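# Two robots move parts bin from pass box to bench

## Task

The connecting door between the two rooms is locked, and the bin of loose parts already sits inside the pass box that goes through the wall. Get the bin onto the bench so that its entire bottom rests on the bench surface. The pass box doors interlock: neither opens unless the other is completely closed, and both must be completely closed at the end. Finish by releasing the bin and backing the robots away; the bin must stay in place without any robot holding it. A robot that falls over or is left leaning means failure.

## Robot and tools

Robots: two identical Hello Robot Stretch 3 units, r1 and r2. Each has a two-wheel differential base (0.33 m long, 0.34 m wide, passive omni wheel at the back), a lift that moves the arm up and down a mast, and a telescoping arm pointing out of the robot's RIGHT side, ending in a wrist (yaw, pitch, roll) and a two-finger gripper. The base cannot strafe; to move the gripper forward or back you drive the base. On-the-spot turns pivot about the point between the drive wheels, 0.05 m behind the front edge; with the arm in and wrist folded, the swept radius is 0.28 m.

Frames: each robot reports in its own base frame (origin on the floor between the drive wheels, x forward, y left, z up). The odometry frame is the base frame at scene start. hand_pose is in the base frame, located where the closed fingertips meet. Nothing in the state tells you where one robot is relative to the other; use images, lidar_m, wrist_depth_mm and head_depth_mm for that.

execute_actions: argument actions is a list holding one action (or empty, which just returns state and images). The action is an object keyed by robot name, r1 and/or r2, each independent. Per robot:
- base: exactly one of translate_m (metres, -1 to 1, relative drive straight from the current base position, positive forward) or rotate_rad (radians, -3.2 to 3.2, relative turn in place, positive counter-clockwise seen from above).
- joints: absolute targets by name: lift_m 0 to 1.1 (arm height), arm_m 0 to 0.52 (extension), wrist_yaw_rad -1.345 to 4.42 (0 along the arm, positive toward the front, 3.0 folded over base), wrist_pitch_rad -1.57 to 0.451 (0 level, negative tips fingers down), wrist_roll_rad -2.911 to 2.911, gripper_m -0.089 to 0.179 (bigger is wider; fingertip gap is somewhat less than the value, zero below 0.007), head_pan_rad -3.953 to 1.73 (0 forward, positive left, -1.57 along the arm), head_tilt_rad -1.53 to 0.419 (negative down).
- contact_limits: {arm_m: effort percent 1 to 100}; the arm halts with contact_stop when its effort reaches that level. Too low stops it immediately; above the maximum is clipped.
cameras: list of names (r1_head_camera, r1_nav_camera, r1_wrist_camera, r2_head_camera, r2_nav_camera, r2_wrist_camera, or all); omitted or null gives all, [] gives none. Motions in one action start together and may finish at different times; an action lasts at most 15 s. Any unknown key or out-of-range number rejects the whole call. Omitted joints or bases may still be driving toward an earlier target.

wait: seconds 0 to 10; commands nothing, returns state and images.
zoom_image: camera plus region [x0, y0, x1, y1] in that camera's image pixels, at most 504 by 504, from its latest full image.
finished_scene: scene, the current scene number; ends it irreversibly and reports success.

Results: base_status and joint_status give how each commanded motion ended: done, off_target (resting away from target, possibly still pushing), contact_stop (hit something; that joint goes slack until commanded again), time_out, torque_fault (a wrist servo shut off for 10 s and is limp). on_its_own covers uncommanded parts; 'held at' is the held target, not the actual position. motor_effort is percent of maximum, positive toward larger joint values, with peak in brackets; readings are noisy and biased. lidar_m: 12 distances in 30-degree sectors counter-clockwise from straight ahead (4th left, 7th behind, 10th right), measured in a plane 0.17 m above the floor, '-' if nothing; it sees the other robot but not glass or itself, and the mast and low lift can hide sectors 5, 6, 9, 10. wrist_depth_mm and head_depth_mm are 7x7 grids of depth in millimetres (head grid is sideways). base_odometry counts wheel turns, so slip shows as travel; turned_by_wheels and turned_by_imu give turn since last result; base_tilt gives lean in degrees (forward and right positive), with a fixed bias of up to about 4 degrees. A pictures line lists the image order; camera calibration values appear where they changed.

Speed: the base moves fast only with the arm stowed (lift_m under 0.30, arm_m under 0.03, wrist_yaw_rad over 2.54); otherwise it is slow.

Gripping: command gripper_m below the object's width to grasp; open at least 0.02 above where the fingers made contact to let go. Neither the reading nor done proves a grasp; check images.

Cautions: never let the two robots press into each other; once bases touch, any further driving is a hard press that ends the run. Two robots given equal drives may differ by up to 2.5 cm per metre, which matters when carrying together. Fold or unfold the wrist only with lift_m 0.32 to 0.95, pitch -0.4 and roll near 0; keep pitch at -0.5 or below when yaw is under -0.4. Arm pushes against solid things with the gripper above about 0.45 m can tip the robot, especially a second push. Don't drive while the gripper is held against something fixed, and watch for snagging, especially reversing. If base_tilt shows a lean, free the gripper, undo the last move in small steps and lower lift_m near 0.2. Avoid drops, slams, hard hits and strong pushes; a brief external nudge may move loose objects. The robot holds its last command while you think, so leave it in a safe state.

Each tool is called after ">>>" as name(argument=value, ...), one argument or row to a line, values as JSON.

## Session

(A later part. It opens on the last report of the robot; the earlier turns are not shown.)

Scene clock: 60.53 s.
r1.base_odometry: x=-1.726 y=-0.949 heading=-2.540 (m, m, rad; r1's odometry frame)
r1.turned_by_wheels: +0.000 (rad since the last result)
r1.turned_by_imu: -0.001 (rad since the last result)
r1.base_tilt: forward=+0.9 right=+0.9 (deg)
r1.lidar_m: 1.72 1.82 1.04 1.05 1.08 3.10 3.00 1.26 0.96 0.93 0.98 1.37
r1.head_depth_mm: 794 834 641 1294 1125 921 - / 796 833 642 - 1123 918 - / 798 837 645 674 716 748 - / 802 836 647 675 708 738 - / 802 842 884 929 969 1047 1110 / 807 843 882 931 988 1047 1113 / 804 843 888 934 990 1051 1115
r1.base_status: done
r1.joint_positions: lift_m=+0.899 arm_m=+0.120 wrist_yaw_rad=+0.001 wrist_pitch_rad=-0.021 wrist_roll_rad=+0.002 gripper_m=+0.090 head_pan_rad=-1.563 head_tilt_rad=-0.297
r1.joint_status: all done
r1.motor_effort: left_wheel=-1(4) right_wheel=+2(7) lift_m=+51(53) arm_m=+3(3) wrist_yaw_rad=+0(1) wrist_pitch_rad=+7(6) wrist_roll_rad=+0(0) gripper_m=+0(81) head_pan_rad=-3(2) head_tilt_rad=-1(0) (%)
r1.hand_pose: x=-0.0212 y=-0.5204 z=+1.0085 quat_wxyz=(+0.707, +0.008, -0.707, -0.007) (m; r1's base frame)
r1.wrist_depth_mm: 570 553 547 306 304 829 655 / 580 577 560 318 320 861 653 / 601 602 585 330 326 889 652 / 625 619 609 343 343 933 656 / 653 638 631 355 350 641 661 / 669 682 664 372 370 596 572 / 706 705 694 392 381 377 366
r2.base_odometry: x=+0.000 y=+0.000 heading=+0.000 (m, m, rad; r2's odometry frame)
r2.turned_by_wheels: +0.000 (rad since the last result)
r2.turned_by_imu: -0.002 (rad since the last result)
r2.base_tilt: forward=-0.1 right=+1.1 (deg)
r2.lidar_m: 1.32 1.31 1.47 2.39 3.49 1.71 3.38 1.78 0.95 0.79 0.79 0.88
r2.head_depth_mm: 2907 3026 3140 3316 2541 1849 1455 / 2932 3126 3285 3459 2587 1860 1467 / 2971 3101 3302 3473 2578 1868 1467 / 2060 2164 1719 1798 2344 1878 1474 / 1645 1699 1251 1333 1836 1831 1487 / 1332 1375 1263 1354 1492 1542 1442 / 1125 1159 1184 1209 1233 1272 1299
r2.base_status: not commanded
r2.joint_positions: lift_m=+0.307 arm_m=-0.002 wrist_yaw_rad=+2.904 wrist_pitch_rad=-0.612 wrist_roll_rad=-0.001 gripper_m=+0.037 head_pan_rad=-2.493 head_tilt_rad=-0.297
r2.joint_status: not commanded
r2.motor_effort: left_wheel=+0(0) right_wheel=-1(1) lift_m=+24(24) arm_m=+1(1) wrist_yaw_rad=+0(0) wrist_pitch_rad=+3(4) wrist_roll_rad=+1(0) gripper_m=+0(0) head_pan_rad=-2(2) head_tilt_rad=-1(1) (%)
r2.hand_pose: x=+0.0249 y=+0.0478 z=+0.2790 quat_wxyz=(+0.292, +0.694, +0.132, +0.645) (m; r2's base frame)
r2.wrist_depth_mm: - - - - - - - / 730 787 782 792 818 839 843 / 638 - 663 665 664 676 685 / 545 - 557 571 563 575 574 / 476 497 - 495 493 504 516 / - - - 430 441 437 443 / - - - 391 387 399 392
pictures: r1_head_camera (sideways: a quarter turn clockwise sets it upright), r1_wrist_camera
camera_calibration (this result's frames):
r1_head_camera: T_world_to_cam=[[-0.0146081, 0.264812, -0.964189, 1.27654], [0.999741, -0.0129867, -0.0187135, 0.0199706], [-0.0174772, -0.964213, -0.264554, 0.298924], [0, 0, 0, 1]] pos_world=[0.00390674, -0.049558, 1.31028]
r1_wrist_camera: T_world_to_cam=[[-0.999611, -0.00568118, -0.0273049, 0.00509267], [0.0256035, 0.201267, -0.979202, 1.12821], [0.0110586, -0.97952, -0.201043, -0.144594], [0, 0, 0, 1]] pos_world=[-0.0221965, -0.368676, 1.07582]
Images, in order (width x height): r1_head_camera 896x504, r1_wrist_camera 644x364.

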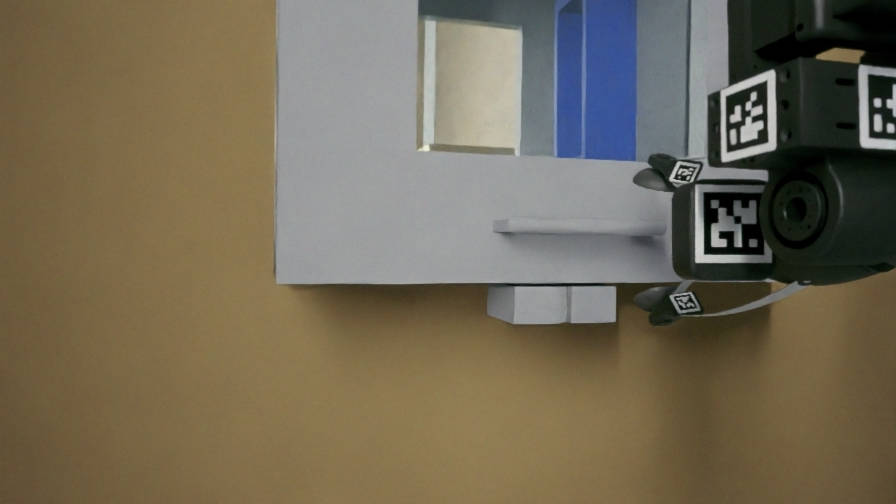

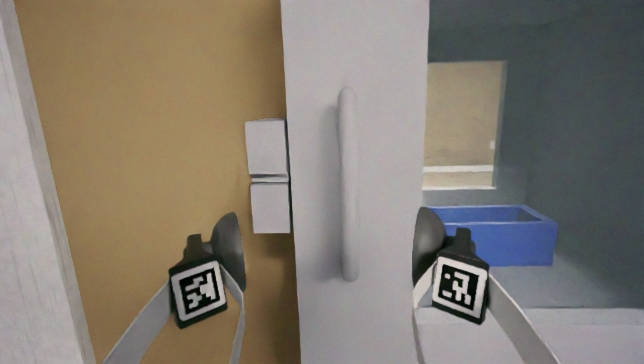

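>>> execute_actions(
  actions=[
    {"r1":{"base":{"translate_m":-0.017},"joints":{"gripper_m":0.065,"arm_m":0.2}}},
  ],
  cameras=["r1_wrist_camera"],
)

Scene clock: 66.50 s.
r1.base_odometry: x=-1.712 y=-0.940 heading=-2.540 (m, m, rad; r1's odometry frame)
r1.turned_by_wheels: +0.000 (rad since the last result)
r1.turned_by_imu: +0.000 (rad since the last result)
r1.base_tilt: forward=+0.8 right=+0.9 (deg)
r1.lidar_m: 1.74 1.84 1.04 1.18 1.07 3.05 2.99 1.26 0.96 0.93 0.98 1.38
r1.head_depth_mm: 795 830 639 1291 1125 - - / 797 832 642 - 1124 - - / 796 834 643 677 716 - - / 800 837 644 676 701 - 1123 / 800 839 878 922 721 1035 1110 / 802 842 884 933 984 1048 1112 / 803 844 888 935 986 1050 1117
r1.base_status: done
r1.joint_positions: lift_m=+0.899 arm_m=+0.200 wrist_yaw_rad=+0.001 wrist_pitch_rad=-0.021 wrist_roll_rad=+0.002 gripper_m=+0.065 head_pan_rad=-1.563 head_tilt_rad=-0.297
r1.joint_status: all done
r1.motor_effort: left_wheel=-2(7) right_wheel=+2(3) lift_m=+51(51) arm_m=+3(3) wrist_yaw_rad=+0(1) wrist_pitch_rad=+7(7) wrist_roll_rad=+0(1) gripper_m=-1(77) head_pan_rad=-2(3) head_tilt_rad=-1(0) (%)
r1.hand_pose: x=-0.0212 y=-0.6004 z=+1.0085 quat_wxyz=(+0.707, +0.008, -0.707, -0.007) (m; r1's base frame)
r1.wrist_depth_mm: 484 477 466 232 230 760 624 / 509 493 482 240 239 794 629 / 522 507 256 246 247 838 641 / 543 527 266 257 256 846 648 / 566 554 277 266 265 657 606 / 591 585 - 279 - 572 569 / 619 605 595 294 292 458 451
r2.base_odometry: x=+0.000 y=+0.000 heading=+0.000 (m, m, rad; r2's odometry frame)
r2.turned_by_wheels: +0.000 (rad since the last result)
r2.turned_by_imu: -0.001 (rad since the last result)
r2.base_tilt: forward=-0.2 right=+1.0 (deg)
r2.lidar_m: 1.32 1.31 1.47 2.39 3.47 1.70 3.41 1.79 0.95 0.79 0.79 0.88
r2.head_depth_mm: 2867 3035 3167 3305 2562 1851 1464 / 2915 3093 3317 3481 2526 1863 1462 / 2919 3118 3296 3461 2582 1862 1461 / 2071 2127 1694 1782 2379 1890 1465 / 1642 1680 1256 1336 1806 1828 1479 / 1346 1382 1270 1357 1485 1535 1446 / 1127 1158 1184 1211 1237 1266 1295
r2.base_status: not commanded
r2.joint_positions: lift_m=+0.307 arm_m=-0.002 wrist_yaw_rad=+2.904 wrist_pitch_rad=-0.612 wrist_roll_rad=-0.001 gripper_m=+0.037 head_pan_rad=-2.493 head_tilt_rad=-0.297
r2.joint_status: not commanded
r2.motor_effort: left_wheel=+0(0) right_wheel=-1(2) lift_m=+24(24) arm_m=+1(1) wrist_yaw_rad=+0(0) wrist_pitch_rad=+4(3) wrist_roll_rad=+0(1) gripper_m=+0(0) head_pan_rad=-2(3) head_tilt_rad=-1(2) (%)
r2.hand_pose: x=+0.0249 y=+0.0478 z=+0.2790 quat_wxyz=(+0.292, +0.694, +0.132, +0.645) (m; r2's base frame)
r2.wrist_depth_mm: - - - - - - - / 721 792 813 809 815 828 852 / 644 - 645 670 667 678 693 / 544 - 546 567 577 581 586 / 474 499 - 487 497 494 507 / - - - 429 439 445 435 / - - - 397 392 398 399
pictures: r1_wrist_camera
camera_calibration (this result's frames):
r1_wrist_camera: T_world_to_cam=[[-0.999612, -0.00558019, -0.027305, 0.00467312], [0.025624, 0.201264, -0.979202, 1.14431], [0.0109597, -0.979521, -0.201043, -0.222952], [0, 0, 0, 1]] pos_world=[-0.022207, -0.44867, 1.07582]
Images, in order (width x height): r1_wrist_camera 644x364.

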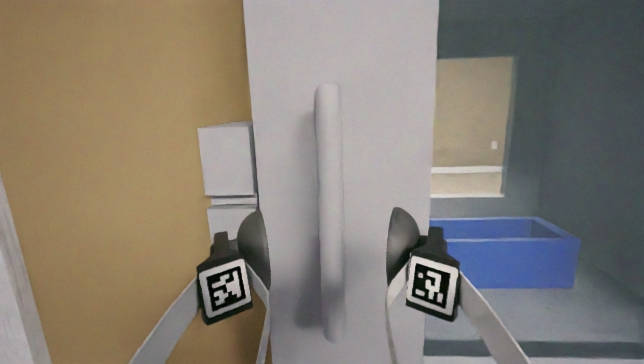

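>>> execute_actions(
  actions=[
    {"r1":{"joints":{"arm_m":0.26},"contact_limits":{"arm_m":15}}},
  ],
  cameras=["r1_wrist_camera"],
)

>>> execute_actions(
  actions=[
    {"r1":{"joints":{"gripper_m":-0.02}}},
  ],
  cameras=["r1_wrist_camera"],
)

>>> execute_actions(
  actions=[
    {"r1":{"joints":{"arm_m":0.16}}},
  ],
  cameras=["r1_head_camera","r1_wrist_camera"],
)

Scene clock: 73.93 s.
r1.base_odometry: x=-1.712 y=-0.940 heading=-2.540 (m, m, rad; r1's odometry frame)
r1.turned_by_wheels: +0.000 (rad since the last result)
r1.turned_by_imu: +0.000 (rad since the last result)
r1.base_tilt: forward=+0.8 right=+0.9 (deg)
r1.lidar_m: 1.74 1.83 1.04 1.18 1.07 3.07 2.98 1.26 0.96 0.93 0.98 1.37
r1.head_depth_mm: 796 830 640 1290 1125 - - / 796 832 642 - 1226 - 1101 / 796 837 643 677 707 - 1113 / 800 838 644 674 702 - 1116 / 801 840 876 923 720 1030 1103 / 803 839 883 930 986 1043 1110 / 803 843 885 936 989 1051 1115
r1.base_status: not commanded
r1.joint_positions: lift_m=+0.899 arm_m=+0.260 wrist_yaw_rad=+0.001 wrist_pitch_rad=-0.021 wrist_roll_rad=+0.002 gripper_m=+0.065 head_pan_rad=-1.563 head_tilt_rad=-0.297
r1.joint_status: all done
r1.motor_effort: left_wheel=-2(2) right_wheel=+3(3) lift_m=+51(52) arm_m=+3(2) wrist_yaw_rad=-3(1) wrist_pitch_rad=+6(6) wrist_roll_rad=+0(0) gripper_m=+0(0) head_pan_rad=-3(3) head_tilt_rad=-1(1) (%)
r1.contact_limits: arm_m 15 (drawing in: default 25, maximum 41; extending or still: default 33, maximum 55)
r1.hand_pose: x=-0.0212 y=-0.6604 z=+1.0085 quat_wxyz=(+0.707, +0.008, -0.707, -0.007) (m; r1's base frame)
r1.wrist_depth_mm: 426 417 180 176 173 700 633 / 442 435 187 181 178 - 642 / 458 454 195 186 186 - 637 / 474 467 200 193 193 794 645 / 500 493 211 201 198 617 592 / 518 510 - 209 - 514 523 / 550 532 524 218 219 459 450
r2.base_odometry: x=+0.000 y=+0.000 heading=+0.000 (m, m, rad; r2's odometry frame)
r2.turned_by_wheels: +0.000 (rad since the last result)
r2.turned_by_imu: -0.001 (rad since the last result)
r2.base_tilt: forward=-0.1 right=+1.1 (deg)
r2.lidar_m: 1.31 1.31 1.47 2.39 3.48 1.71 3.40 1.78 0.95 0.79 0.79 0.88
r2.head_depth_mm: 2807 3009 3151 3290 2560 1858 1453 / 2938 3134 3266 3509 2554 1875 1464 / 2940 3135 3320 3510 2567 1880 1473 / 2042 2150 1721 1768 2348 1876 1473 / 1627 1690 1255 1331 1812 1817 1475 / 1342 1381 1266 1352 1478 1546 1445 / 1135 1150 1179 1203 1238 1268 1300
r2.base_status: not commanded
r2.joint_positions: lift_m=+0.307 arm_m=-0.002 wrist_yaw_rad=+2.904 wrist_pitch_rad=-0.612 wrist_roll_rad=-0.001 gripper_m=+0.037 head_pan_rad=-2.493 head_tilt_rad=-0.297
r2.joint_status: not commanded
r2.motor_effort: left_wheel=+0(0) right_wheel=-1(0) lift_m=+24(24) arm_m=+1(1) wrist_yaw_rad=+0(0) wrist_pitch_rad=+4(3) wrist_roll_rad=+0(1) gripper_m=+0(0) head_pan_rad=-3(2) head_tilt_rad=-1(1) (%)
r2.hand_pose: x=+0.0249 y=+0.0478 z=+0.2790 quat_wxyz=(+0.292, +0.694, +0.132, +0.645) (m; r2's base frame)
r2.wrist_depth_mm: - - - - - - - / 748 822 809 803 793 849 831 / 631 - 659 661 662 686 704 / 552 - 552 557 580 572 591 / 486 484 - 497 495 507 504 / - - - 429 437 446 448 / - - - 396 394 397 398
pictures: r1_wrist_camera
camera_calibration (this result's frames):
r1_wrist_camera: T_world_to_cam=[[-0.999612, -0.00557208, -0.0273049, 0.00434152], [0.0256255, 0.201264, -0.979202, 1.15639], [0.0109517, -0.979521, -0.201043, -0.281723], [0, 0, 0, 1]] pos_world=[-0.0222079, -0.508669, 1.07582]
Images, in order (width x height): r1_wrist_camera 644x364.

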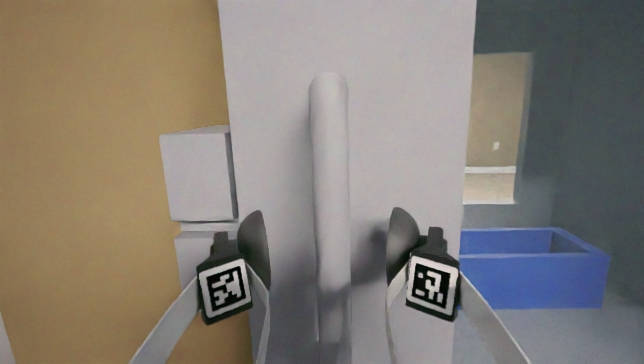

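Scene clock: 75.27 s.
r1.base_odometry: x=-1.712 y=-0.940 heading=-2.540 (m, m, rad; r1's odometry frame)
r1.turned_by_wheels: +0.000 (rad since the last result)
r1.turned_by_imu: +0.000 (rad since the last result)
r1.base_tilt: forward=+0.8 right=+0.9 (deg)
r1.lidar_m: 1.74 1.83 1.05 1.18 1.07 3.06 2.98 1.26 0.95 0.93 0.99 1.37
r1.head_depth_mm: 792 832 640 1290 1121 - - / 796 835 640 - 1230 - 1098 / 795 836 639 676 701 - 1105 / 799 838 643 673 697 - 1112 / 800 839 873 922 720 1035 1104 / 803 839 884 932 983 1043 1110 / 805 843 888 932 990 1047 1115
r1.base_status: not commanded
r1.joint_positions: lift_m=+0.899 arm_m=+0.260 wrist_yaw_rad=-0.004 wrist_pitch_rad=-0.021 wrist_roll_rad=+0.002 gripper_m=-0.019 head_pan_rad=-1.563 head_tilt_rad=-0.297
r1.joint_status: all done
r1.motor_effort: left_wheel=-3(3) right_wheel=+5(5) lift_m=+51(51) arm_m=+1(3) wrist_yaw_rad=+2(5) wrist_pitch_rad=+6(6) wrist_roll_rad=+1(0) gripper_m=-16(91) head_pan_rad=-3(2) head_tilt_rad=-1(0) (%)
r1.hand_pose: x=-0.0225 y=-0.6605 z=+1.0085 quat_wxyz=(+0.707, +0.006, -0.707, -0.009) (m; r1's base frame)
r1.wrist_depth_mm: 418 417 177 173 171 698 634 / 440 429 184 178 177 - 634 / 453 446 191 184 184 - 637 / 474 461 198 191 190 822 627 / 494 485 208 140 197 607 586 / 515 508 216 145 204 519 519 / 536 534 504 216 217 464 456
r2.base_odometry: x=+0.000 y=+0.000 heading=+0.000 (m, m, rad; r2's odometry frame)
r2.turned_by_wheels: +0.000 (rad since the last result)
r2.turned_by_imu: +0.000 (rad since the last result)
r2.base_tilt: forward=-0.2 right=+1.0 (deg)
r2.lidar_m: 1.32 1.31 1.47 2.39 3.49 1.71 3.39 1.78 0.94 0.79 0.79 0.88
r2.head_depth_mm: 2851 2975 3197 3359 2578 1852 1456 / 2933 3101 3328 3455 2549 1859 1461 / 2968 3129 3309 3478 2555 1882 1467 / 2042 2134 1709 1756 2366 1865 1469 / 1636 1686 1261 1334 1810 1803 1467 / 1337 1374 1272 1347 1484 1556 1454 / 1132 1159 1185 1219 1234 1269 1301
r2.base_status: not commanded
r2.joint_positions: lift_m=+0.307 arm_m=-0.002 wrist_yaw_rad=+2.904 wrist_pitch_rad=-0.612 wrist_roll_rad=-0.001 gripper_m=+0.037 head_pan_rad=-2.493 head_tilt_rad=-0.297
r2.joint_status: not commanded
r2.motor_effort: left_wheel=+0(0) right_wheel=-1(0) lift_m=+24(24) arm_m=+1(1) wrist_yaw_rad=+0(0) wrist_pitch_rad=+3(3) wrist_roll_rad=+0(1) gripper_m=-1(1) head_pan_rad=-2(3) head_tilt_rad=-1(1) (%)
r2.hand_pose: x=+0.0249 y=+0.0478 z=+0.2790 quat_wxyz=(+0.292, +0.694, +0.132, +0.645) (m; r2's base frame)
r2.wrist_depth_mm: - - - - - - - / 740 790 779 789 808 844 835 / 629 - 639 670 668 679 681 / 543 - 570 565 563 569 592 / 481 496 - 488 499 501 510 / - - - 422 440 446 445 / - - - 392 390 399 397
pictures: r1_wrist_camera
camera_calibration (this result's frames):
r1_wrist_camera: T_world_to_cam=[[-0.999627, -0.000640907, -0.0273048, 0.00633638], [0.0266179, 0.201135, -0.979202, 1.15639], [0.00611953, -0.979563, -0.201043, -0.282002], [0, 0, 0, 1]] pos_world=[-0.0227209, -0.508826, 1.07582]
Images, in order (width x height): r1_wrist_camera 644x364.

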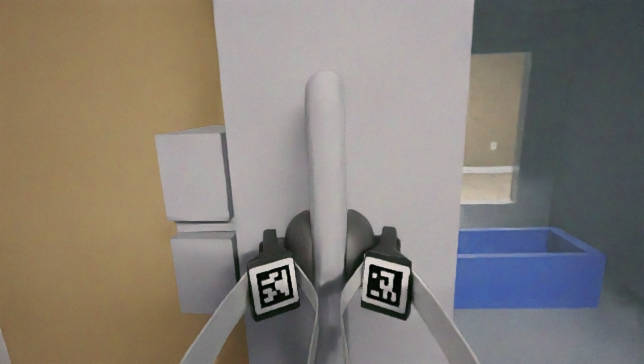

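Scene clock: 78.10 s.
r1.base_odometry: x=-1.712 y=-0.940 heading=-2.540 (m, m, rad; r1's odometry frame)
r1.turned_by_wheels: +0.000 (rad since the last result)
r1.turned_by_imu: +0.000 (rad since the last result)
r1.base_tilt: forward=+0.8 right=+0.9 (deg)
r1.lidar_m: 1.74 1.83 1.04 1.18 1.07 3.08 2.99 1.26 0.96 0.93 0.98 1.37
r1.head_depth_mm: 794 834 570 1280 1125 966 - / 794 833 559 3877 1125 1014 - / 795 836 549 575 601 - - / 797 838 539 563 587 - 668 / 801 840 874 922 713 1043 1105 / 802 840 885 929 986 1049 1111 / 804 843 888 932 987 1048 1111
r1.base_status: not commanded
r1.joint_positions: lift_m=+0.899 arm_m=+0.160 wrist_yaw_rad=-0.078 wrist_pitch_rad=-0.022 wrist_roll_rad=+0.002 gripper_m=-0.019 head_pan_rad=-1.563 head_tilt_rad=-0.297
r1.joint_status: all done
r1.on_its_own: wrist_yaw_rad is held at -0.067, not at your +0.000, by its stall guard, which is not easing now
r1.motor_effort: left_wheel=-4(10) right_wheel=+8(18) lift_m=+51(51) arm_m=-5(7) wrist_yaw_rad=+11(48) wrist_pitch_rad=+7(7) wrist_roll_rad=+1(1) gripper_m=-17(20) head_pan_rad=-3(2) head_tilt_rad=-1(1) (%)
r1.hand_pose: x=-0.0414 y=-0.5602 z=+1.0083 quat_wxyz=(+0.706, -0.020, -0.707, -0.036) (m; r1's base frame)
r1.wrist_depth_mm: 487 492 165 175 185 727 553 / 503 513 171 178 191 823 559 / 531 522 178 182 198 836 564 / 545 555 184 191 206 849 566 / 564 569 193 141 618 702 572 / 594 594 586 147 628 583 546 / 619 612 212 212 233 460 455
r2.base_odometry: x=+0.000 y=+0.000 heading=+0.000 (m, m, rad; r2's odometry frame)
r2.turned_by_wheels: +0.000 (rad since the last result)
r2.turned_by_imu: -0.001 (rad since the last result)
r2.base_tilt: forward=-0.2 right=+1.1 (deg)
r2.lidar_m: 1.31 1.31 1.47 2.39 3.49 1.70 3.41 1.78 0.95 0.79 0.79 0.88
r2.head_depth_mm: 2880 2969 3182 3367 2532 1845 1458 / 2914 3092 3219 3439 2578 1860 1473 / 2918 3097 3294 3476 2585 1850 1458 / 2051 2144 1708 1793 2361 1883 1464 / 1656 1709 1257 1329 1818 1813 1468 / 1333 1378 1271 1357 1487 1541 1454 / 1129 1159 1177 1216 1243 1276 1300
r2.base_status: not commanded
r2.joint_positions: lift_m=+0.307 arm_m=-0.002 wrist_yaw_rad=+2.904 wrist_pitch_rad=-0.612 wrist_roll_rad=-0.001 gripper_m=+0.037 head_pan_rad=-2.493 head_tilt_rad=-0.297
r2.joint_status: not commanded
r2.motor_effort: left_wheel=+0(0) right_wheel=-1(1) lift_m=+24(24) arm_m=+1(1) wrist_yaw_rad=+0(1) wrist_pitch_rad=+3(3) wrist_roll_rad=+0(0) gripper_m=+0(0) head_pan_rad=-2(3) head_tilt_rad=-1(1) (%)
r2.hand_pose: x=+0.0249 y=+0.0478 z=+0.2790 quat_wxyz=(+0.292, +0.694, +0.132, +0.645) (m; r2's base frame)
r2.wrist_depth_mm: - - - - - - - / 732 795 771 796 816 853 834 / 618 - 660 650 669 667 694 / 552 - 552 568 576 567 579 / 480 492 - 488 494 501 512 / - - - 429 440 442 453 / - - - 388 389 398 400
pictures: r1_head_camera (sideways: a quarter turn clockwise sets it upright), r1_wrist_camera
camera_calibration (this result's frames):
r1_head_camera: T_world_to_cam=[[-0.0145903, 0.26484, -0.964182, 1.27653], [0.99974, -0.0130542, -0.0187141, 0.0199714], [-0.0175429, -0.964204, -0.26458, 0.298959], [0, 0, 0, 1]] pos_world=[0.00390337, -0.0495581, 1.31028]
r1_wrist_camera: T_world_to_cam=[[-0.996926, 0.0734458, -0.0272813, 0.0290539], [0.0414849, 0.199442, -0.979031, 1.136], [-0.0664647, -0.977153, -0.201876, -0.184479], [0, 0, 0, 1]] pos_world=[-0.0304236, -0.408964, 1.07573]
Images, in order (width x height): r1_head_camera 896x504, r1_wrist_camera 644x364.

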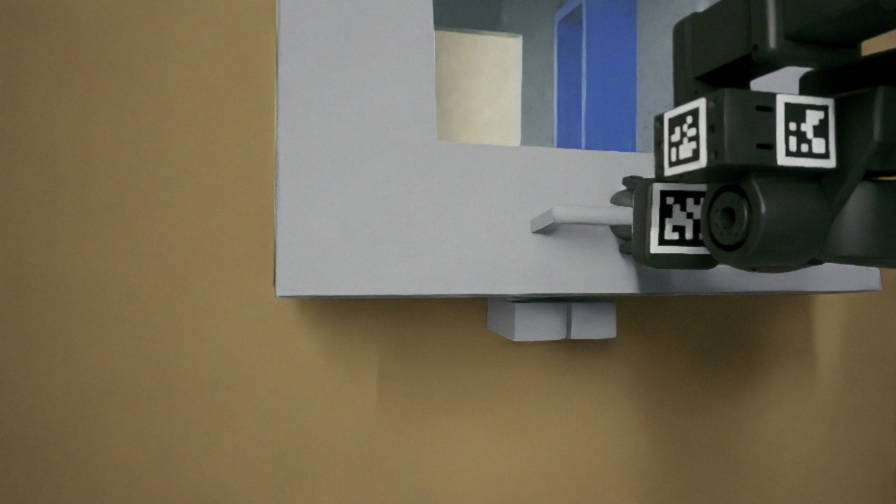

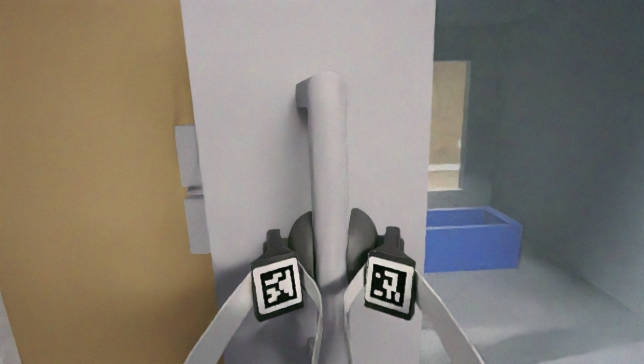

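>>> execute_actions(
  actions=[
    {"r1":{"base":{"translate_m":-0.07},"joints":{"arm_m":0.03,"wrist_yaw_rad":-0.1}}},
  ],
  cameras=["r1_head_camera","r1_nav_camera"],
)

Scene clock: 85.10 s.
r1.base_odometry: x=-1.654 y=-0.900 heading=-2.540 (m, m, rad; r1's odometry frame)
r1.turned_by_wheels: +0.000 (rad since the last result)
r1.turned_by_imu: +0.000 (rad since the last result)
r1.base_tilt: forward=+0.8 right=+0.9 (deg)
r1.lidar_m: 1.81 1.90 1.06 1.05 1.07 2.99 2.94 1.26 0.95 0.93 0.98 1.37
r1.head_depth_mm: 790 828 480 513 1188 882 636 / 792 830 455 479 1123 882 602 / 794 833 432 453 482 509 - / 794 833 411 430 452 471 498 / 795 837 396 414 439 468 499 / 800 837 880 923 725 1040 1107 / 800 842 883 928 985 1042 1111
r1.base_status: done
r1.joint_positions: lift_m=+0.899 arm_m=+0.030 wrist_yaw_rad=-0.032 wrist_pitch_rad=-0.024 wrist_roll_rad=+0.002 gripper_m=-0.019 head_pan_rad=-1.563 head_tilt_rad=-0.297
r1.joint_status: wrist_yaw_rad off_target (ended at -0.032, target -0.100); the others done
r1.on_its_own: wrist_yaw_rad is held at -0.038, not at your -0.100, by its stall guard, which is not easing now
r1.motor_effort: left_wheel=+0(15) right_wheel=+0(24) lift_m=+51(51) arm_m=-3(6) wrist_yaw_rad=-7(86) wrist_pitch_rad=+7(7) wrist_roll_rad=+0(1) gripper_m=-15(22) head_pan_rad=-3(2) head_tilt_rad=-1(1) (%)
r1.hand_pose: x=-0.0295 y=-0.4306 z=+1.0077 quat_wxyz=(+0.707, -0.002, -0.707, -0.020) (m; r1's base frame)
r1.wrist_depth_mm: 633 619 161 180 718 710 497 / 656 652 167 180 958 779 503 / 670 667 171 183 - 792 506 / 710 696 177 189 - 770 507 / 735 733 182 143 742 740 515 / 758 755 187 148 615 590 411 / 784 802 202 213 509 348 388
r2.base_odometry: x=+0.000 y=+0.000 heading=+0.000 (m, m, rad; r2's odometry frame)
r2.turned_by_wheels: +0.000 (rad since the last result)
r2.turned_by_imu: -0.001 (rad since the last result)
r2.base_tilt: forward=-0.1 right=+1.0 (deg)
r2.lidar_m: 1.31 1.31 1.46 2.38 3.51 1.70 3.41 1.78 0.95 0.79 0.79 0.89
r2.head_depth_mm: 2838 2994 3169 3328 2529 1857 1455 / 2973 3148 3233 3460 2576 1861 1454 / 2919 3164 3300 3540 2609 1884 1465 / 2050 2159 1722 1784 2344 1866 1453 / 1644 1701 1255 1336 1807 1817 1472 / 1329 1373 1270 1356 1484 1542 1446 / 1128 1150 1177 1205 1243 1268 1298
r2.base_status: not commanded
r2.joint_positions: lift_m=+0.307 arm_m=-0.002 wrist_yaw_rad=+2.904 wrist_pitch_rad=-0.612 wrist_roll_rad=-0.001 gripper_m=+0.037 head_pan_rad=-2.493 head_tilt_rad=-0.297
r2.joint_status: not commanded
r2.motor_effort: left_wheel=+0(0) right_wheel=-1(1) lift_m=+24(24) arm_m=+0(1) wrist_yaw_rad=+0(0) wrist_pitch_rad=+3(3) wrist_roll_rad=+1(0) gripper_m=+0(0) head_pan_rad=-3(2) head_tilt_rad=-1(1) (%)
r2.hand_pose: x=+0.0249 y=+0.0478 z=+0.2790 quat_wxyz=(+0.292, +0.694, +0.132, +0.645) (m; r2's base frame)
r2.wrist_depth_mm: - - - - - - - / 743 794 790 770 799 826 844 / 639 - 655 663 684 668 685 / 540 - 561 564 576 572 587 / 483 498 - 484 497 498 503 / - - - 430 442 441 447 / - - - 393 393 392 401
pictures: r1_head_camera (sideways: a quarter turn clockwise sets it upright), r1_nav_camera (sideways: a quarter turn counterclockwise sets it upright)
camera_calibration (this result's frames):
r1_head_camera: T_world_to_cam=[[-0.0145895, 0.26484, -0.964182, 1.27653], [0.99974, -0.0130571, -0.0187141, 0.0199714], [-0.0175456, -0.964204, -0.26458, 0.298959], [0, 0, 0, 1]] pos_world=[0.00390323, -0.0495581, 1.31028]
r1_nav_camera: T_world_to_cam=[[0.027237, -0.328251, 0.944198, -1.19669], [-0.998552, -0.052759, 0.0104633, 0.0397809], [0.0463803, -0.943116, -0.329213, 0.382423], [0, 0, 0, 1]] pos_world=[0.0545807, -0.0300469, 1.25539]
Images, in order (width x height): r1_head_camera 896x504, r1_nav_camera 672x504.

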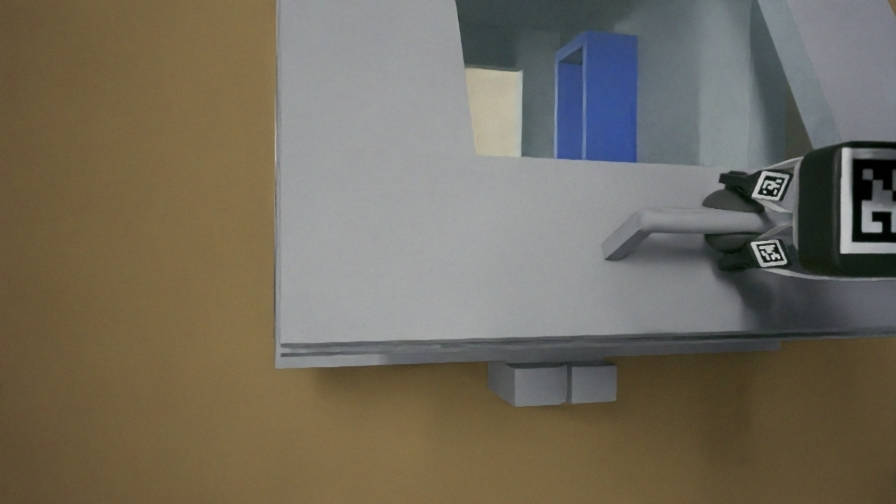

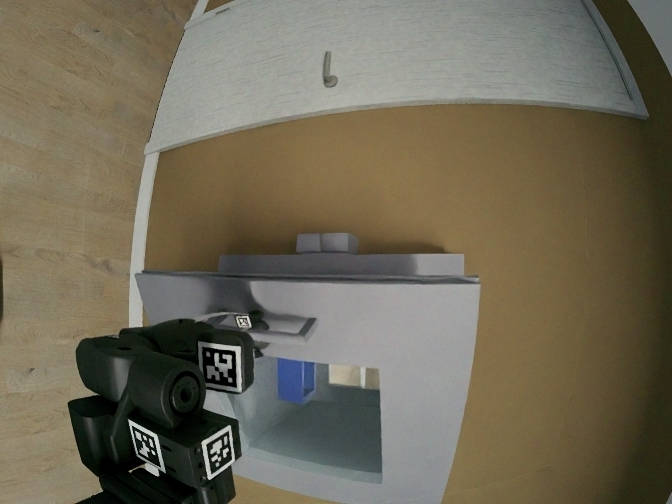

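>>> execute_actions(
  actions=[
    {"r1":{"joints":{"gripper_m":0.07,"arm_m":0.0,"wrist_yaw_rad":0.0}}},
  ],
  cameras=[],
)

>>> execute_actions(
  actions=[
    {"r1":{"joints":{"wrist_pitch_rad":-0.9,"gripper_m":0.0}}},
  ],
  cameras=["r1_head_camera","r1_nav_camera"],
)

Scene clock: 92.33 s.
r1.base_odometry: x=-1.654 y=-0.900 heading=-2.540 (m, m, rad; r1's odometry frame)
r1.turned_by_wheels: +0.000 (rad since the last result)
r1.turned_by_imu: +0.000 (rad since the last result)
r1.base_tilt: forward=+0.9 right=+0.9 (deg)
r1.lidar_m: 1.81 1.90 1.06 1.06 1.07 3.00 2.94 1.25 0.95 0.93 0.98 1.37
r1.head_depth_mm: 790 828 472 502 1181 881 628 / 793 830 446 471 1123 882 599 / 793 832 422 443 470 497 524 / 797 832 400 419 442 464 487 / 798 837 387 407 432 455 496 / 798 838 882 925 724 1042 1106 / 801 839 883 930 987 1045 1113
r1.base_status: not commanded
r1.joint_positions: lift_m=+0.899 arm_m=+0.003 wrist_yaw_rad=-0.002 wrist_pitch_rad=-0.023 wrist_roll_rad=+0.002 gripper_m=+0.070 head_pan_rad=-1.563 head_tilt_rad=-0.297
r1.joint_status: all done
joint sent to its limit — the command would take r1.arm_m past its lower limit, so that joint was sent only as far as its limit.
r1.motor_effort: left_wheel=-1(3) right_wheel=+3(8) lift_m=+51(51) arm_m=-4(6) wrist_yaw_rad=+3(25) wrist_pitch_rad=+7(8) wrist_roll_rad=+1(1) gripper_m=+0(82) head_pan_rad=-2(2) head_tilt_rad=-1(1) (%)
r1.hand_pose: x=-0.0220 y=-0.4035 z=+1.0081 quat_wxyz=(+0.707, +0.007, -0.707, -0.009) (m; r1's base frame)
r1.wrist_depth_mm: 669 678 177 193 631 723 525 / 703 692 183 193 962 824 528 / 729 716 190 196 - 827 529 / 749 753 198 204 880 839 528 / 762 760 210 212 249 747 531 / 801 807 - 218 251 588 424 / 838 844 232 224 324 360 402
r2.base_odometry: x=+0.000 y=+0.000 heading=+0.000 (m, m, rad; r2's odometry frame)
r2.turned_by_wheels: +0.000 (rad since the last result)
r2.turned_by_imu: -0.001 (rad since the last result)
r2.base_tilt: forward=-0.1 right=+1.1 (deg)
r2.lidar_m: 1.32 1.31 1.47 2.38 3.49 1.70 3.41 1.77 0.95 0.79 0.79 0.89
r2.head_depth_mm: 2862 3007 3146 3307 2544 1843 1451 / 2954 3094 3262 3436 2542 1862 1464 / 2975 3173 3344 3484 2593 1873 1467 / 2061 2144 1712 1790 2327 1872 1466 / 1637 1678 1254 1327 1817 1829 1476 / 1341 1375 1274 1364 1469 1541 1452 / 1134 1151 1181 1207 1238 1276 1309
r2.base_status: not commanded
r2.joint_positions: lift_m=+0.307 arm_m=-0.002 wrist_yaw_rad=+2.904 wrist_pitch_rad=-0.612 wrist_roll_rad=-0.001 gripper_m=+0.037 head_pan_rad=-2.493 head_tilt_rad=-0.297
r2.joint_status: not commanded
r2.motor_effort: left_wheel=-1(0) right_wheel=-1(1) lift_m=+24(24) arm_m=+1(1) wrist_yaw_rad=+0(1) wrist_pitch_rad=+4(4) wrist_roll_rad=+1(1) gripper_m=+0(0) head_pan_rad=-3(2) head_tilt_rad=-1(1) (%)
r2.hand_pose: x=+0.0249 y=+0.0478 z=+0.2790 quat_wxyz=(+0.292, +0.694, +0.132, +0.645) (m; r2's base frame)
r2.wrist_depth_mm: - - - - - - - / 736 798 787 804 828 840 843 / 641 - 664 672 672 673 685 / 540 - 556 567 570 589 582 / 476 499 - 488 500 506 498 / - - - 431 441 438 442 / - - - 388 390 393 392
pictures: none
No camera images: the call's "cameras" was empty. Leave "cameras" out to get every camera's image.

Scene clock: 93.60 s.
r1.base_odometry: x=-1.654 y=-0.900 heading=-2.540 (m, m, rad; r1's odometry frame)
r1.turned_by_wheels: +0.000 (rad since the last result)
r1.turned_by_imu: +0.000 (rad since the last result)
r1.base_tilt: forward=+0.8 right=+0.9 (deg)
r1.lidar_m: 1.81 1.91 1.06 1.05 1.07 3.00 2.94 1.25 0.95 0.93 0.98 1.36
r1.head_depth_mm: 793 830 473 502 1183 880 627 / 791 830 446 471 1123 883 601 / 794 832 422 443 470 500 537 / 795 836 401 419 442 463 493 / 797 838 387 406 431 456 489 / 800 838 881 921 722 1040 1109 / 800 839 885 931 985 1044 1113
r1.base_status: not commanded
r1.joint_positions: lift_m=+0.899 arm_m=+0.003 wrist_yaw_rad=-0.002 wrist_pitch_rad=-0.905 wrist_roll_rad=+0.002 gripper_m=+0.000 head_pan_rad=-1.563 head_tilt_rad=-0.297
r1.joint_status: all done
r1.motor_effort: left_wheel=-1(1) right_wheel=+3(3) lift_m=+51(51) arm_m=-3(3) wrist_yaw_rad=+2(2) wrist_pitch_rad=+2(5) wrist_roll_rad=+1(1) gripper_m=-2(80) head_pan_rad=-2(3) head_tilt_rad=-1(1) (%)
r1.hand_pose: x=-0.0219 y=-0.2871 z=+0.8216 quat_wxyz=(+0.635, +0.308, -0.636, -0.311) (m; r1's base frame)
r1.wrist_depth_mm: 816 831 239 252 298 359 795 / 996 - 958 303 365 963 964 / - - - - - - - / - - - - - - - / - - - - - - - / - 964 998 - 965 934 938 / 938 942 907 891 893 888 890
r2.base_odometry: x=+0.000 y=+0.000 heading=+0.000 (m, m, rad; r2's odometry frame)
r2.turned_by_wheels: +0.000 (rad since the last result)
r2.turned_by_imu: +0.000 (rad since the last result)
r2.base_tilt: forward=+0.0 right=+1.0 (deg)
r2.lidar_m: 1.31 1.31 1.47 2.39 3.49 1.70 3.40 1.78 0.95 0.79 0.79 0.88
r2.head_depth_mm: 2835 3003 3166 3296 2545 1849 1461 / 2900 3060 3274 3455 2575 1865 1449 / 2971 3133 3299 3490 2590 1869 1471 / 2083 2136 1717 1789 2346 1878 1481 / 1645 1704 1260 1331 1817 1828 1478 / 1336 1372 1273 1346 1477 1545 1447 / 1126 1150 1185 1218 1236 1269 1300
r2.base_status: not commanded
r2.joint_positions: lift_m=+0.307 arm_m=-0.002 wrist_yaw_rad=+2.904 wrist_pitch_rad=-0.612 wrist_roll_rad=-0.001 gripper_m=+0.037 head_pan_rad=-2.493 head_tilt_rad=-0.297
r2.joint_status: not commanded
r2.motor_effort: left_wheel=+0(0) right_wheel=+0(1) lift_m=+24(24) arm_m=+1(0) wrist_yaw_rad=+1(0) wrist_pitch_rad=+4(3) wrist_roll_rad=+0(1) gripper_m=+0(0) head_pan_rad=-2(3) head_tilt_rad=-1(1) (%)
r2.hand_pose: x=+0.0249 y=+0.0478 z=+0.2790 quat_wxyz=(+0.292, +0.694, +0.132, +0.645) (m; r2's base frame)
r2.wrist_depth_mm: - - - - - - - / 739 790 807 811 815 837 849 / 631 - 649 659 667 679 703 / 555 - 562 555 573 574 584 / 464 488 - 493 485 508 504 / - - - 427 442 442 445 / - - - 391 390 390 396
pictures: r1_head_camera (sideways: a quarter turn clockwise sets it upright), r1_nav_camera (sideways: a quarter turn counterclockwise sets it upright)
camera_calibration (this result's frames):
r1_head_camera: T_world_to_cam=[[-0.0145896, 0.26484, -0.964182, 1.27653], [0.99974, -0.0130568, -0.0187141, 0.0199714], [-0.0175454, -0.964204, -0.26458, 0.298959], [0, 0, 0, 1]] pos_world=[0.00390324, -0.0495581, 1.31028]
r1_nav_camera: T_world_to_cam=[[0.0272371, -0.328251, 0.944198, -1.19669], [-0.998552, -0.0527592, 0.0104633, 0.0397809], [0.0463806, -0.943116, -0.329213, 0.382423], [0, 0, 0, 1]] pos_world=[0.0545807, -0.0300469, 1.25539]
Images, in order (width x height): r1_head_camera 896x504, r1_nav_camera 672x504.

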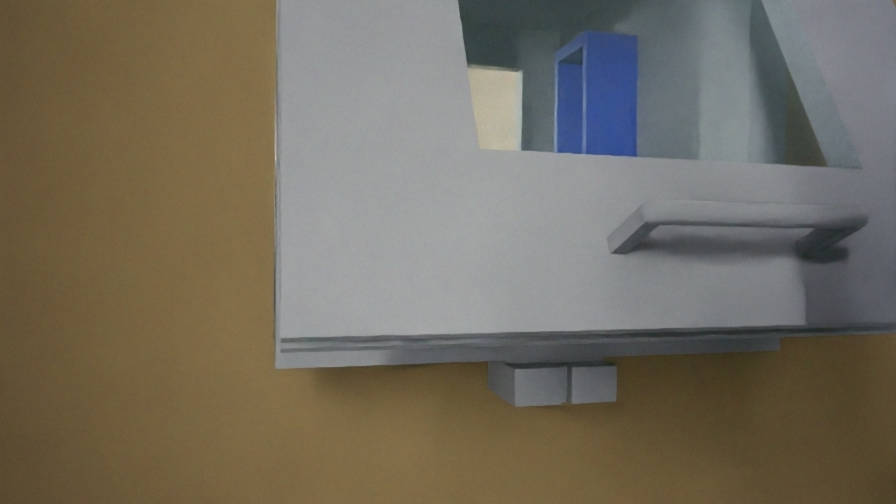

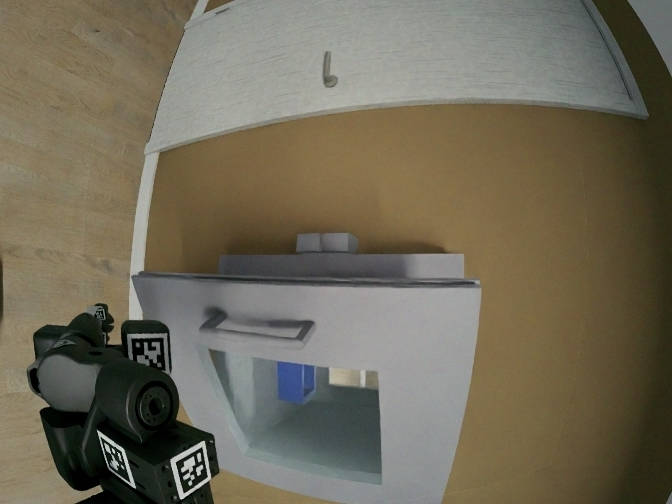

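>>> execute_actions(
  actions=[
    {"r1":{"base":{"translate_m":0.25}}},
  ],
  cameras=[],
)

>>> execute_actions(
  actions=[
    {"r1":{"joints":{"wrist_pitch_rad":0,"arm_m":0.2}}},
  ],
  cameras=["r1_nav_camera"],
)

>>> execute_actions(
  actions=[
    {"r1":{"base":{"translate_m":-0.4}}},
  ],
  cameras=["r1_head_camera","r1_nav_camera"],
)

Scene clock: 106.90 s.
r1.base_odometry: x=-1.861 y=-1.042 heading=-2.540 (m, m, rad; r1's odometry frame)
r1.turned_by_wheels: +0.000 (rad since the last result)
r1.turned_by_imu: +0.000 (rad since the last result)
r1.base_tilt: forward=+0.8 right=+0.9 (deg)
r1.lidar_m: 1.56 1.65 2.34 1.01 3.53 3.27 3.09 1.27 0.96 0.94 0.99 1.38
r1.head_depth_mm: 802 842 864 - 1136 882 1093 / 803 842 686 723 759 811 1112 / 806 846 888 926 843 1035 1112 / 808 844 888 940 989 1048 1115 / 808 849 892 938 994 1053 1119 / 812 849 895 944 1000 1053 1124 / 811 852 895 949 988 1046 1113
r1.base_status: done
r1.joint_positions: lift_m=+0.899 arm_m=+0.003 wrist_yaw_rad=-0.002 wrist_pitch_rad=-0.906 wrist_roll_rad=+0.002 gripper_m=+0.000 head_pan_rad=-1.563 head_tilt_rad=-0.297
r1.joint_status: not commanded
r1.motor_effort: left_wheel=-1(3) right_wheel=+2(5) lift_m=+51(51) arm_m=-4(4) wrist_yaw_rad=+3(1) wrist_pitch_rad=+2(2) wrist_roll_rad=+1(0) gripper_m=-3(3) head_pan_rad=-2(3) head_tilt_rad=-1(1) (%)
r1.hand_pose: x=-0.0219 y=-0.2870 z=+0.8215 quat_wxyz=(+0.635, +0.309, -0.636, -0.311) (m; r1's base frame)
r1.wrist_depth_mm: 824 825 836 844 825 801 244 / 995 - 984 - 995 907 327 / - - - - - - - / - - - - - - - / - - - - - - - / 998 995 979 - 951 936 937 / 929 931 919 906 902 908 892
r2.base_odometry: x=+0.000 y=+0.000 heading=+0.000 (m, m, rad; r2's odometry frame)
r2.turned_by_wheels: +0.000 (rad since the last result)
r2.turned_by_imu: -0.002 (rad since the last result)
r2.base_tilt: forward=-0.1 right=+1.1 (deg)
r2.lidar_m: 1.31 1.31 1.47 2.39 3.49 1.71 3.40 1.79 0.94 0.79 0.79 0.89
r2.head_depth_mm: 2811 2976 3154 3345 2546 1856 1458 / 2945 3085 3291 3503 2586 1868 1467 / 3015 3083 3214 3476 2587 1864 1472 / 2071 2131 1713 1776 2352 1867 1466 / 1641 1706 1255 1332 1811 1817 1475 / 1336 1369 1281 1358 1480 1529 1436 / 1129 1161 1177 1212 1236 1272 1302
r2.base_status: not commanded
r2.joint_positions: lift_m=+0.307 arm_m=-0.002 wrist_yaw_rad=+2.904 wrist_pitch_rad=-0.612 wrist_roll_rad=-0.001 gripper_m=+0.037 head_pan_rad=-2.493 head_tilt_rad=-0.297
r2.joint_status: not commanded
r2.motor_effort: left_wheel=+0(0) right_wheel=-1(1) lift_m=+24(24) arm_m=+0(1) wrist_yaw_rad=+0(0) wrist_pitch_rad=+3(3) wrist_roll_rad=+1(1) gripper_m=+0(0) head_pan_rad=-2(3) head_tilt_rad=-1(1) (%)
r2.hand_pose: x=+0.0249 y=+0.0478 z=+0.2790 quat_wxyz=(+0.292, +0.694, +0.132, +0.645) (m; r2's base frame)
r2.wrist_depth_mm: - - - - - - - / 740 803 789 798 807 834 836 / 651 - 642 662 671 682 688 / 547 - 558 566 565 587 574 / 485 492 - 493 503 505 494 / - - - 424 442 446 444 / - - - 393 395 392 402
pictures: none
No camera images: the call's "cameras" was empty. Leave "cameras" out to get every camera's image.

Scene clock: 109.60 s.
r1.base_odometry: x=-1.861 y=-1.042 heading=-2.540 (m, m, rad; r1's odometry frame)
r1.turned_by_wheels: +0.000 (rad since the last result)
r1.turned_by_imu: +0.000 (rad since the last result)
r1.base_tilt: forward=+0.8 right=+0.9 (deg)
r1.lidar_m: 1.56 1.65 2.34 1.00 3.53 3.26 3.09 1.27 0.96 0.94 0.99 1.39
r1.head_depth_mm: 802 840 864 - 1132 - - / 804 843 684 722 755 - - / 805 843 885 928 787 - - / 807 847 887 936 979 - 1134 / 810 849 892 939 990 1052 1121 / 812 849 894 941 995 1056 1118 / 811 851 896 941 988 1048 1109
r1.base_status: not commanded
r1.joint_positions: lift_m=+0.899 arm_m=+0.200 wrist_yaw_rad=-0.001 wrist_pitch_rad=-0.022 wrist_roll_rad=+0.002 gripper_m=+0.000 head_pan_rad=-1.563 head_tilt_rad=-0.297
r1.joint_status: all done
r1.motor_effort: left_wheel=-1(1) right_wheel=+3(2) lift_m=+52(51) arm_m=+3(4) wrist_yaw_rad=+1(2) wrist_pitch_rad=+7(7) wrist_roll_rad=+1(0) gripper_m=-3(2) head_pan_rad=-3(2) head_tilt_rad=-1(1) (%)
r1.hand_pose: x=-0.0216 y=-0.6003 z=+1.0083 quat_wxyz=(+0.707, +0.008, -0.707, -0.008) (m; r1's base frame)
r1.wrist_depth_mm: 469 483 479 466 455 260 767 / 488 501 496 483 473 268 795 / 503 516 518 500 377 277 813 / 528 538 533 527 315 288 834 / 555 564 558 540 317 302 652 / 581 588 568 - 390 315 574 / 602 614 604 589 583 332 454
r2.base_odometry: x=+0.000 y=+0.000 heading=+0.000 (m, m, rad; r2's odometry frame)
r2.turned_by_wheels: +0.000 (rad since the last result)
r2.turned_by_imu: -0.001 (rad since the last result)
r2.base_tilt: forward=-0.2 right=+1.1 (deg)
r2.lidar_m: 1.31 1.31 1.47 2.39 3.49 1.70 3.40 1.79 0.95 0.79 0.79 0.88
r2.head_depth_mm: 2871 2995 3161 3379 2571 1861 1465 / 2929 3113 3290 3481 2562 1855 1453 / 2931 3083 3365 3530 2599 1866 1464 / 2053 2152 1702 1778 2355 1884 1479 / 1647 1690 1259 1329 1808 1814 1486 / 1332 1378 1270 1362 1490 1537 1446 / 1135 1154 1187 1208 1237 1268 1315
r2.base_status: not commanded
r2.joint_positions: lift_m=+0.307 arm_m=-0.002 wrist_yaw_rad=+2.904 wrist_pitch_rad=-0.612 wrist_roll_rad=-0.001 gripper_m=+0.037 head_pan_rad=-2.493 head_tilt_rad=-0.297
r2.joint_status: not commanded
r2.motor_effort: left_wheel=+0(0) right_wheel=+0(1) lift_m=+24(24) arm_m=+1(0) wrist_yaw_rad=+0(0) wrist_pitch_rad=+3(3) wrist_roll_rad=+0(0) gripper_m=+0(0) head_pan_rad=-2(2) head_tilt_rad=-2(1) (%)
r2.hand_pose: x=+0.0249 y=+0.0478 z=+0.2790 quat_wxyz=(+0.292, +0.694, +0.132, +0.645) (m; r2's base frame)
r2.wrist_depth_mm: - - - - - - - / 722 783 771 808 811 840 855 / 635 - 660 662 679 687 697 / 546 - 556 561 563 585 578 / 476 492 - 491 487 496 506 / - - - 423 444 438 440 / - - - 388 388 393 392
pictures: r1_nav_camera (sideways: a quarter turn counterclockwise sets it upright)
camera_calibration (this result's frames):
r1_nav_camera: T_world_to_cam=[[0.0272368, -0.328251, 0.944198, -1.19669], [-0.998552, -0.0527584, 0.0104633, 0.0397809], [0.0463798, -0.943116, -0.329213, 0.382423], [0, 0, 0, 1]] pos_world=[0.0545806, -0.0300469, 1.25539]
Images, in order (width x height): r1_nav_camera 672x504.

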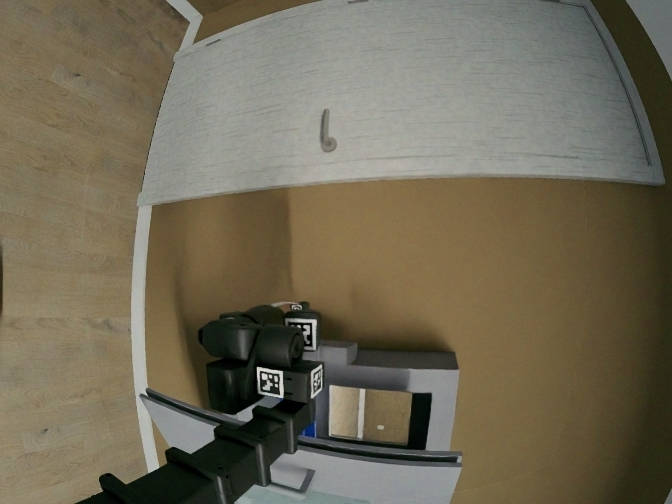

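Scene clock: 114.53 s.
r1.base_odometry: x=-1.531 y=-0.815 heading=-2.540 (m, m, rad; r1's odometry frame)
r1.turned_by_wheels: +0.000 (rad since the last result)
r1.turned_by_imu: -0.001 (rad since the last result)
r1.base_tilt: forward=+15.0 right=+0.9 (deg)
r1.lidar_m: 0.66 0.68 0.94 1.04 3.55 2.98 2.92 1.25 0.94 0.92 0.93 0.69
r1.head_depth_mm: 800 840 390 416 456 - - / 804 841 671 419 429 - - / 806 840 677 3124 1233 - - / 807 844 880 724 741 - 1104 / 809 845 887 933 976 1018 1101 / 808 849 887 934 981 1038 1104 / 809 848 890 936 988 1041 1105
r1.base_status: done
r1.joint_positions: lift_m=+0.899 arm_m=+0.200 wrist_yaw_rad=+0.054 wrist_pitch_rad=-0.013 wrist_roll_rad=+0.001 gripper_m=+0.000 head_pan_rad=-1.563 head_tilt_rad=-0.297
r1.joint_status: not commanded
r1.on_its_own: base_tilt is 14.1 degrees off its reading at the scene's start (forward=+0.9 right=+0.9); wrist_yaw_rad is held at +0.047, not at your +0.000, by its stall guard, which is not easing now
r1.motor_effort: left_wheel=+0(27) right_wheel=+2(43) lift_m=+47(51) arm_m=+3(3) wrist_yaw_rad=-7(66) wrist_pitch_rad=+4(9) wrist_roll_rad=+1(1) gripper_m=-3(2) head_pan_rad=-1(2) head_tilt_rad=-2(1) (%)
r1.hand_pose: x=-0.0077 y=-0.6002 z=+1.0108 quat_wxyz=(+0.707, +0.024, -0.707, +0.014) (m; r1's base frame)
r1.wrist_depth_mm: 509 496 482 464 261 608 512 / 522 515 498 273 274 765 738 / 540 539 522 259 - - 760 / 562 554 526 286 - - 718 / 596 572 551 285 841 872 698 / 624 602 578 - 573 567 598 / 639 617 595 332 475 531 559
r2.base_odometry: x=+0.000 y=+0.000 heading=+0.000 (m, m, rad; r2's odometry frame)
r2.turned_by_wheels: +0.000 (rad since the last result)
r2.turned_by_imu: -0.001 (rad since the last result)
r2.base_tilt: forward=-0.1 right=+1.1 (deg)
r2.lidar_m: 1.31 1.31 1.48 2.38 3.48 1.71 3.40 1.78 0.95 0.79 0.79 0.88
r2.head_depth_mm: 2877 2956 3160 3320 2546 1848 1467 / 2943 3120 3300 3472 2578 1870 1462 / 2938 3092 3306 3490 2593 1866 1463 / 2059 2164 1715 1793 2328 1884 1467 / 1640 1705 1260 1328 1802 1817 1484 / 1341 1382 1273 1357 1490 1540 1430 / 1129 1154 1186 1209 1243 1286 1305
r2.base_status: not commanded
r2.joint_positions: lift_m=+0.307 arm_m=-0.002 wrist_yaw_rad=+2.904 wrist_pitch_rad=-0.612 wrist_roll_rad=-0.001 gripper_m=+0.037 head_pan_rad=-2.493 head_tilt_rad=-0.297
r2.joint_status: not commanded
r2.motor_effort: left_wheel=+0(0) right_wheel=-1(1) lift_m=+24(24) arm_m=+1(2) wrist_yaw_rad=-1(0) wrist_pitch_rad=+3(4) wrist_roll_rad=+0(0) gripper_m=+0(0) head_pan_rad=-3(3) head_tilt_rad=-1(1) (%)
r2.hand_pose: x=+0.0249 y=+0.0478 z=+0.2790 quat_wxyz=(+0.292, +0.694, +0.132, +0.645) (m; r2's base frame)
r2.wrist_depth_mm: - - - - - - - / 738 790 800 808 812 821 837 / 626 - 657 667 681 687 687 / 540 - 558 563 567 573 576 / 479 494 - 490 503 486 495 / - - - 432 440 439 446 / - - - 383 392 395 398
pictures: r1_head_camera (sideways: a quarter turn clockwise sets it upright), r1_nav_camera (sideways: a quarter turn counterclockwise sets it upright)
camera_calibration (this result's frames):
r1_head_camera: T_world_to_cam=[[-0.0145409, 0.264883, -0.964171, 1.27652], [0.999737, -0.0132409, -0.0187149, 0.0199725], [-0.0177238, -0.96419, -0.264621, 0.299012], [0, 0, 0, 1]] pos_world=[0.00389408, -0.0495581, 1.31028]
r1_nav_camera: T_world_to_cam=[[0.0271767, -0.328295, 0.944184, -1.19667], [-0.998562, -0.052575, 0.0104614, 0.0397834], [0.0462061, -0.943111, -0.329252, 0.382475], [0, 0, 0, 1]] pos_world=[0.0545751, -0.0300539, 1.25539]
Images, in order (width x height): r1_head_camera 896x504, r1_nav_camera 672x504.

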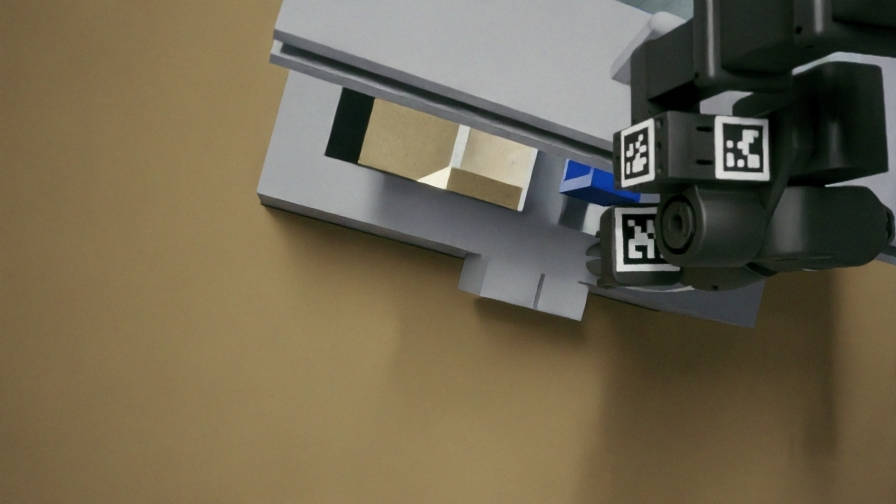

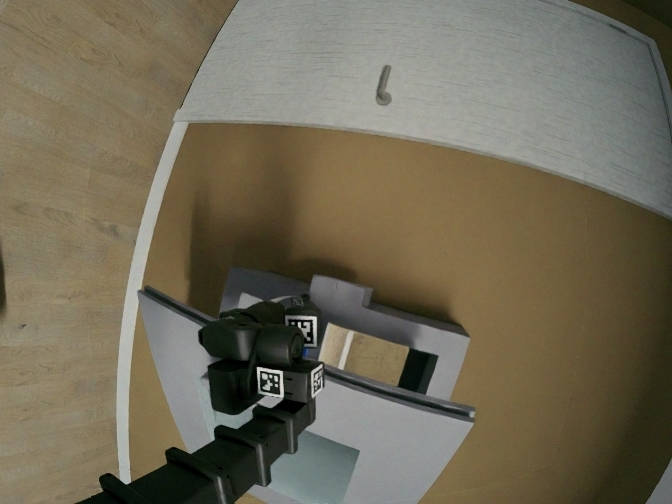

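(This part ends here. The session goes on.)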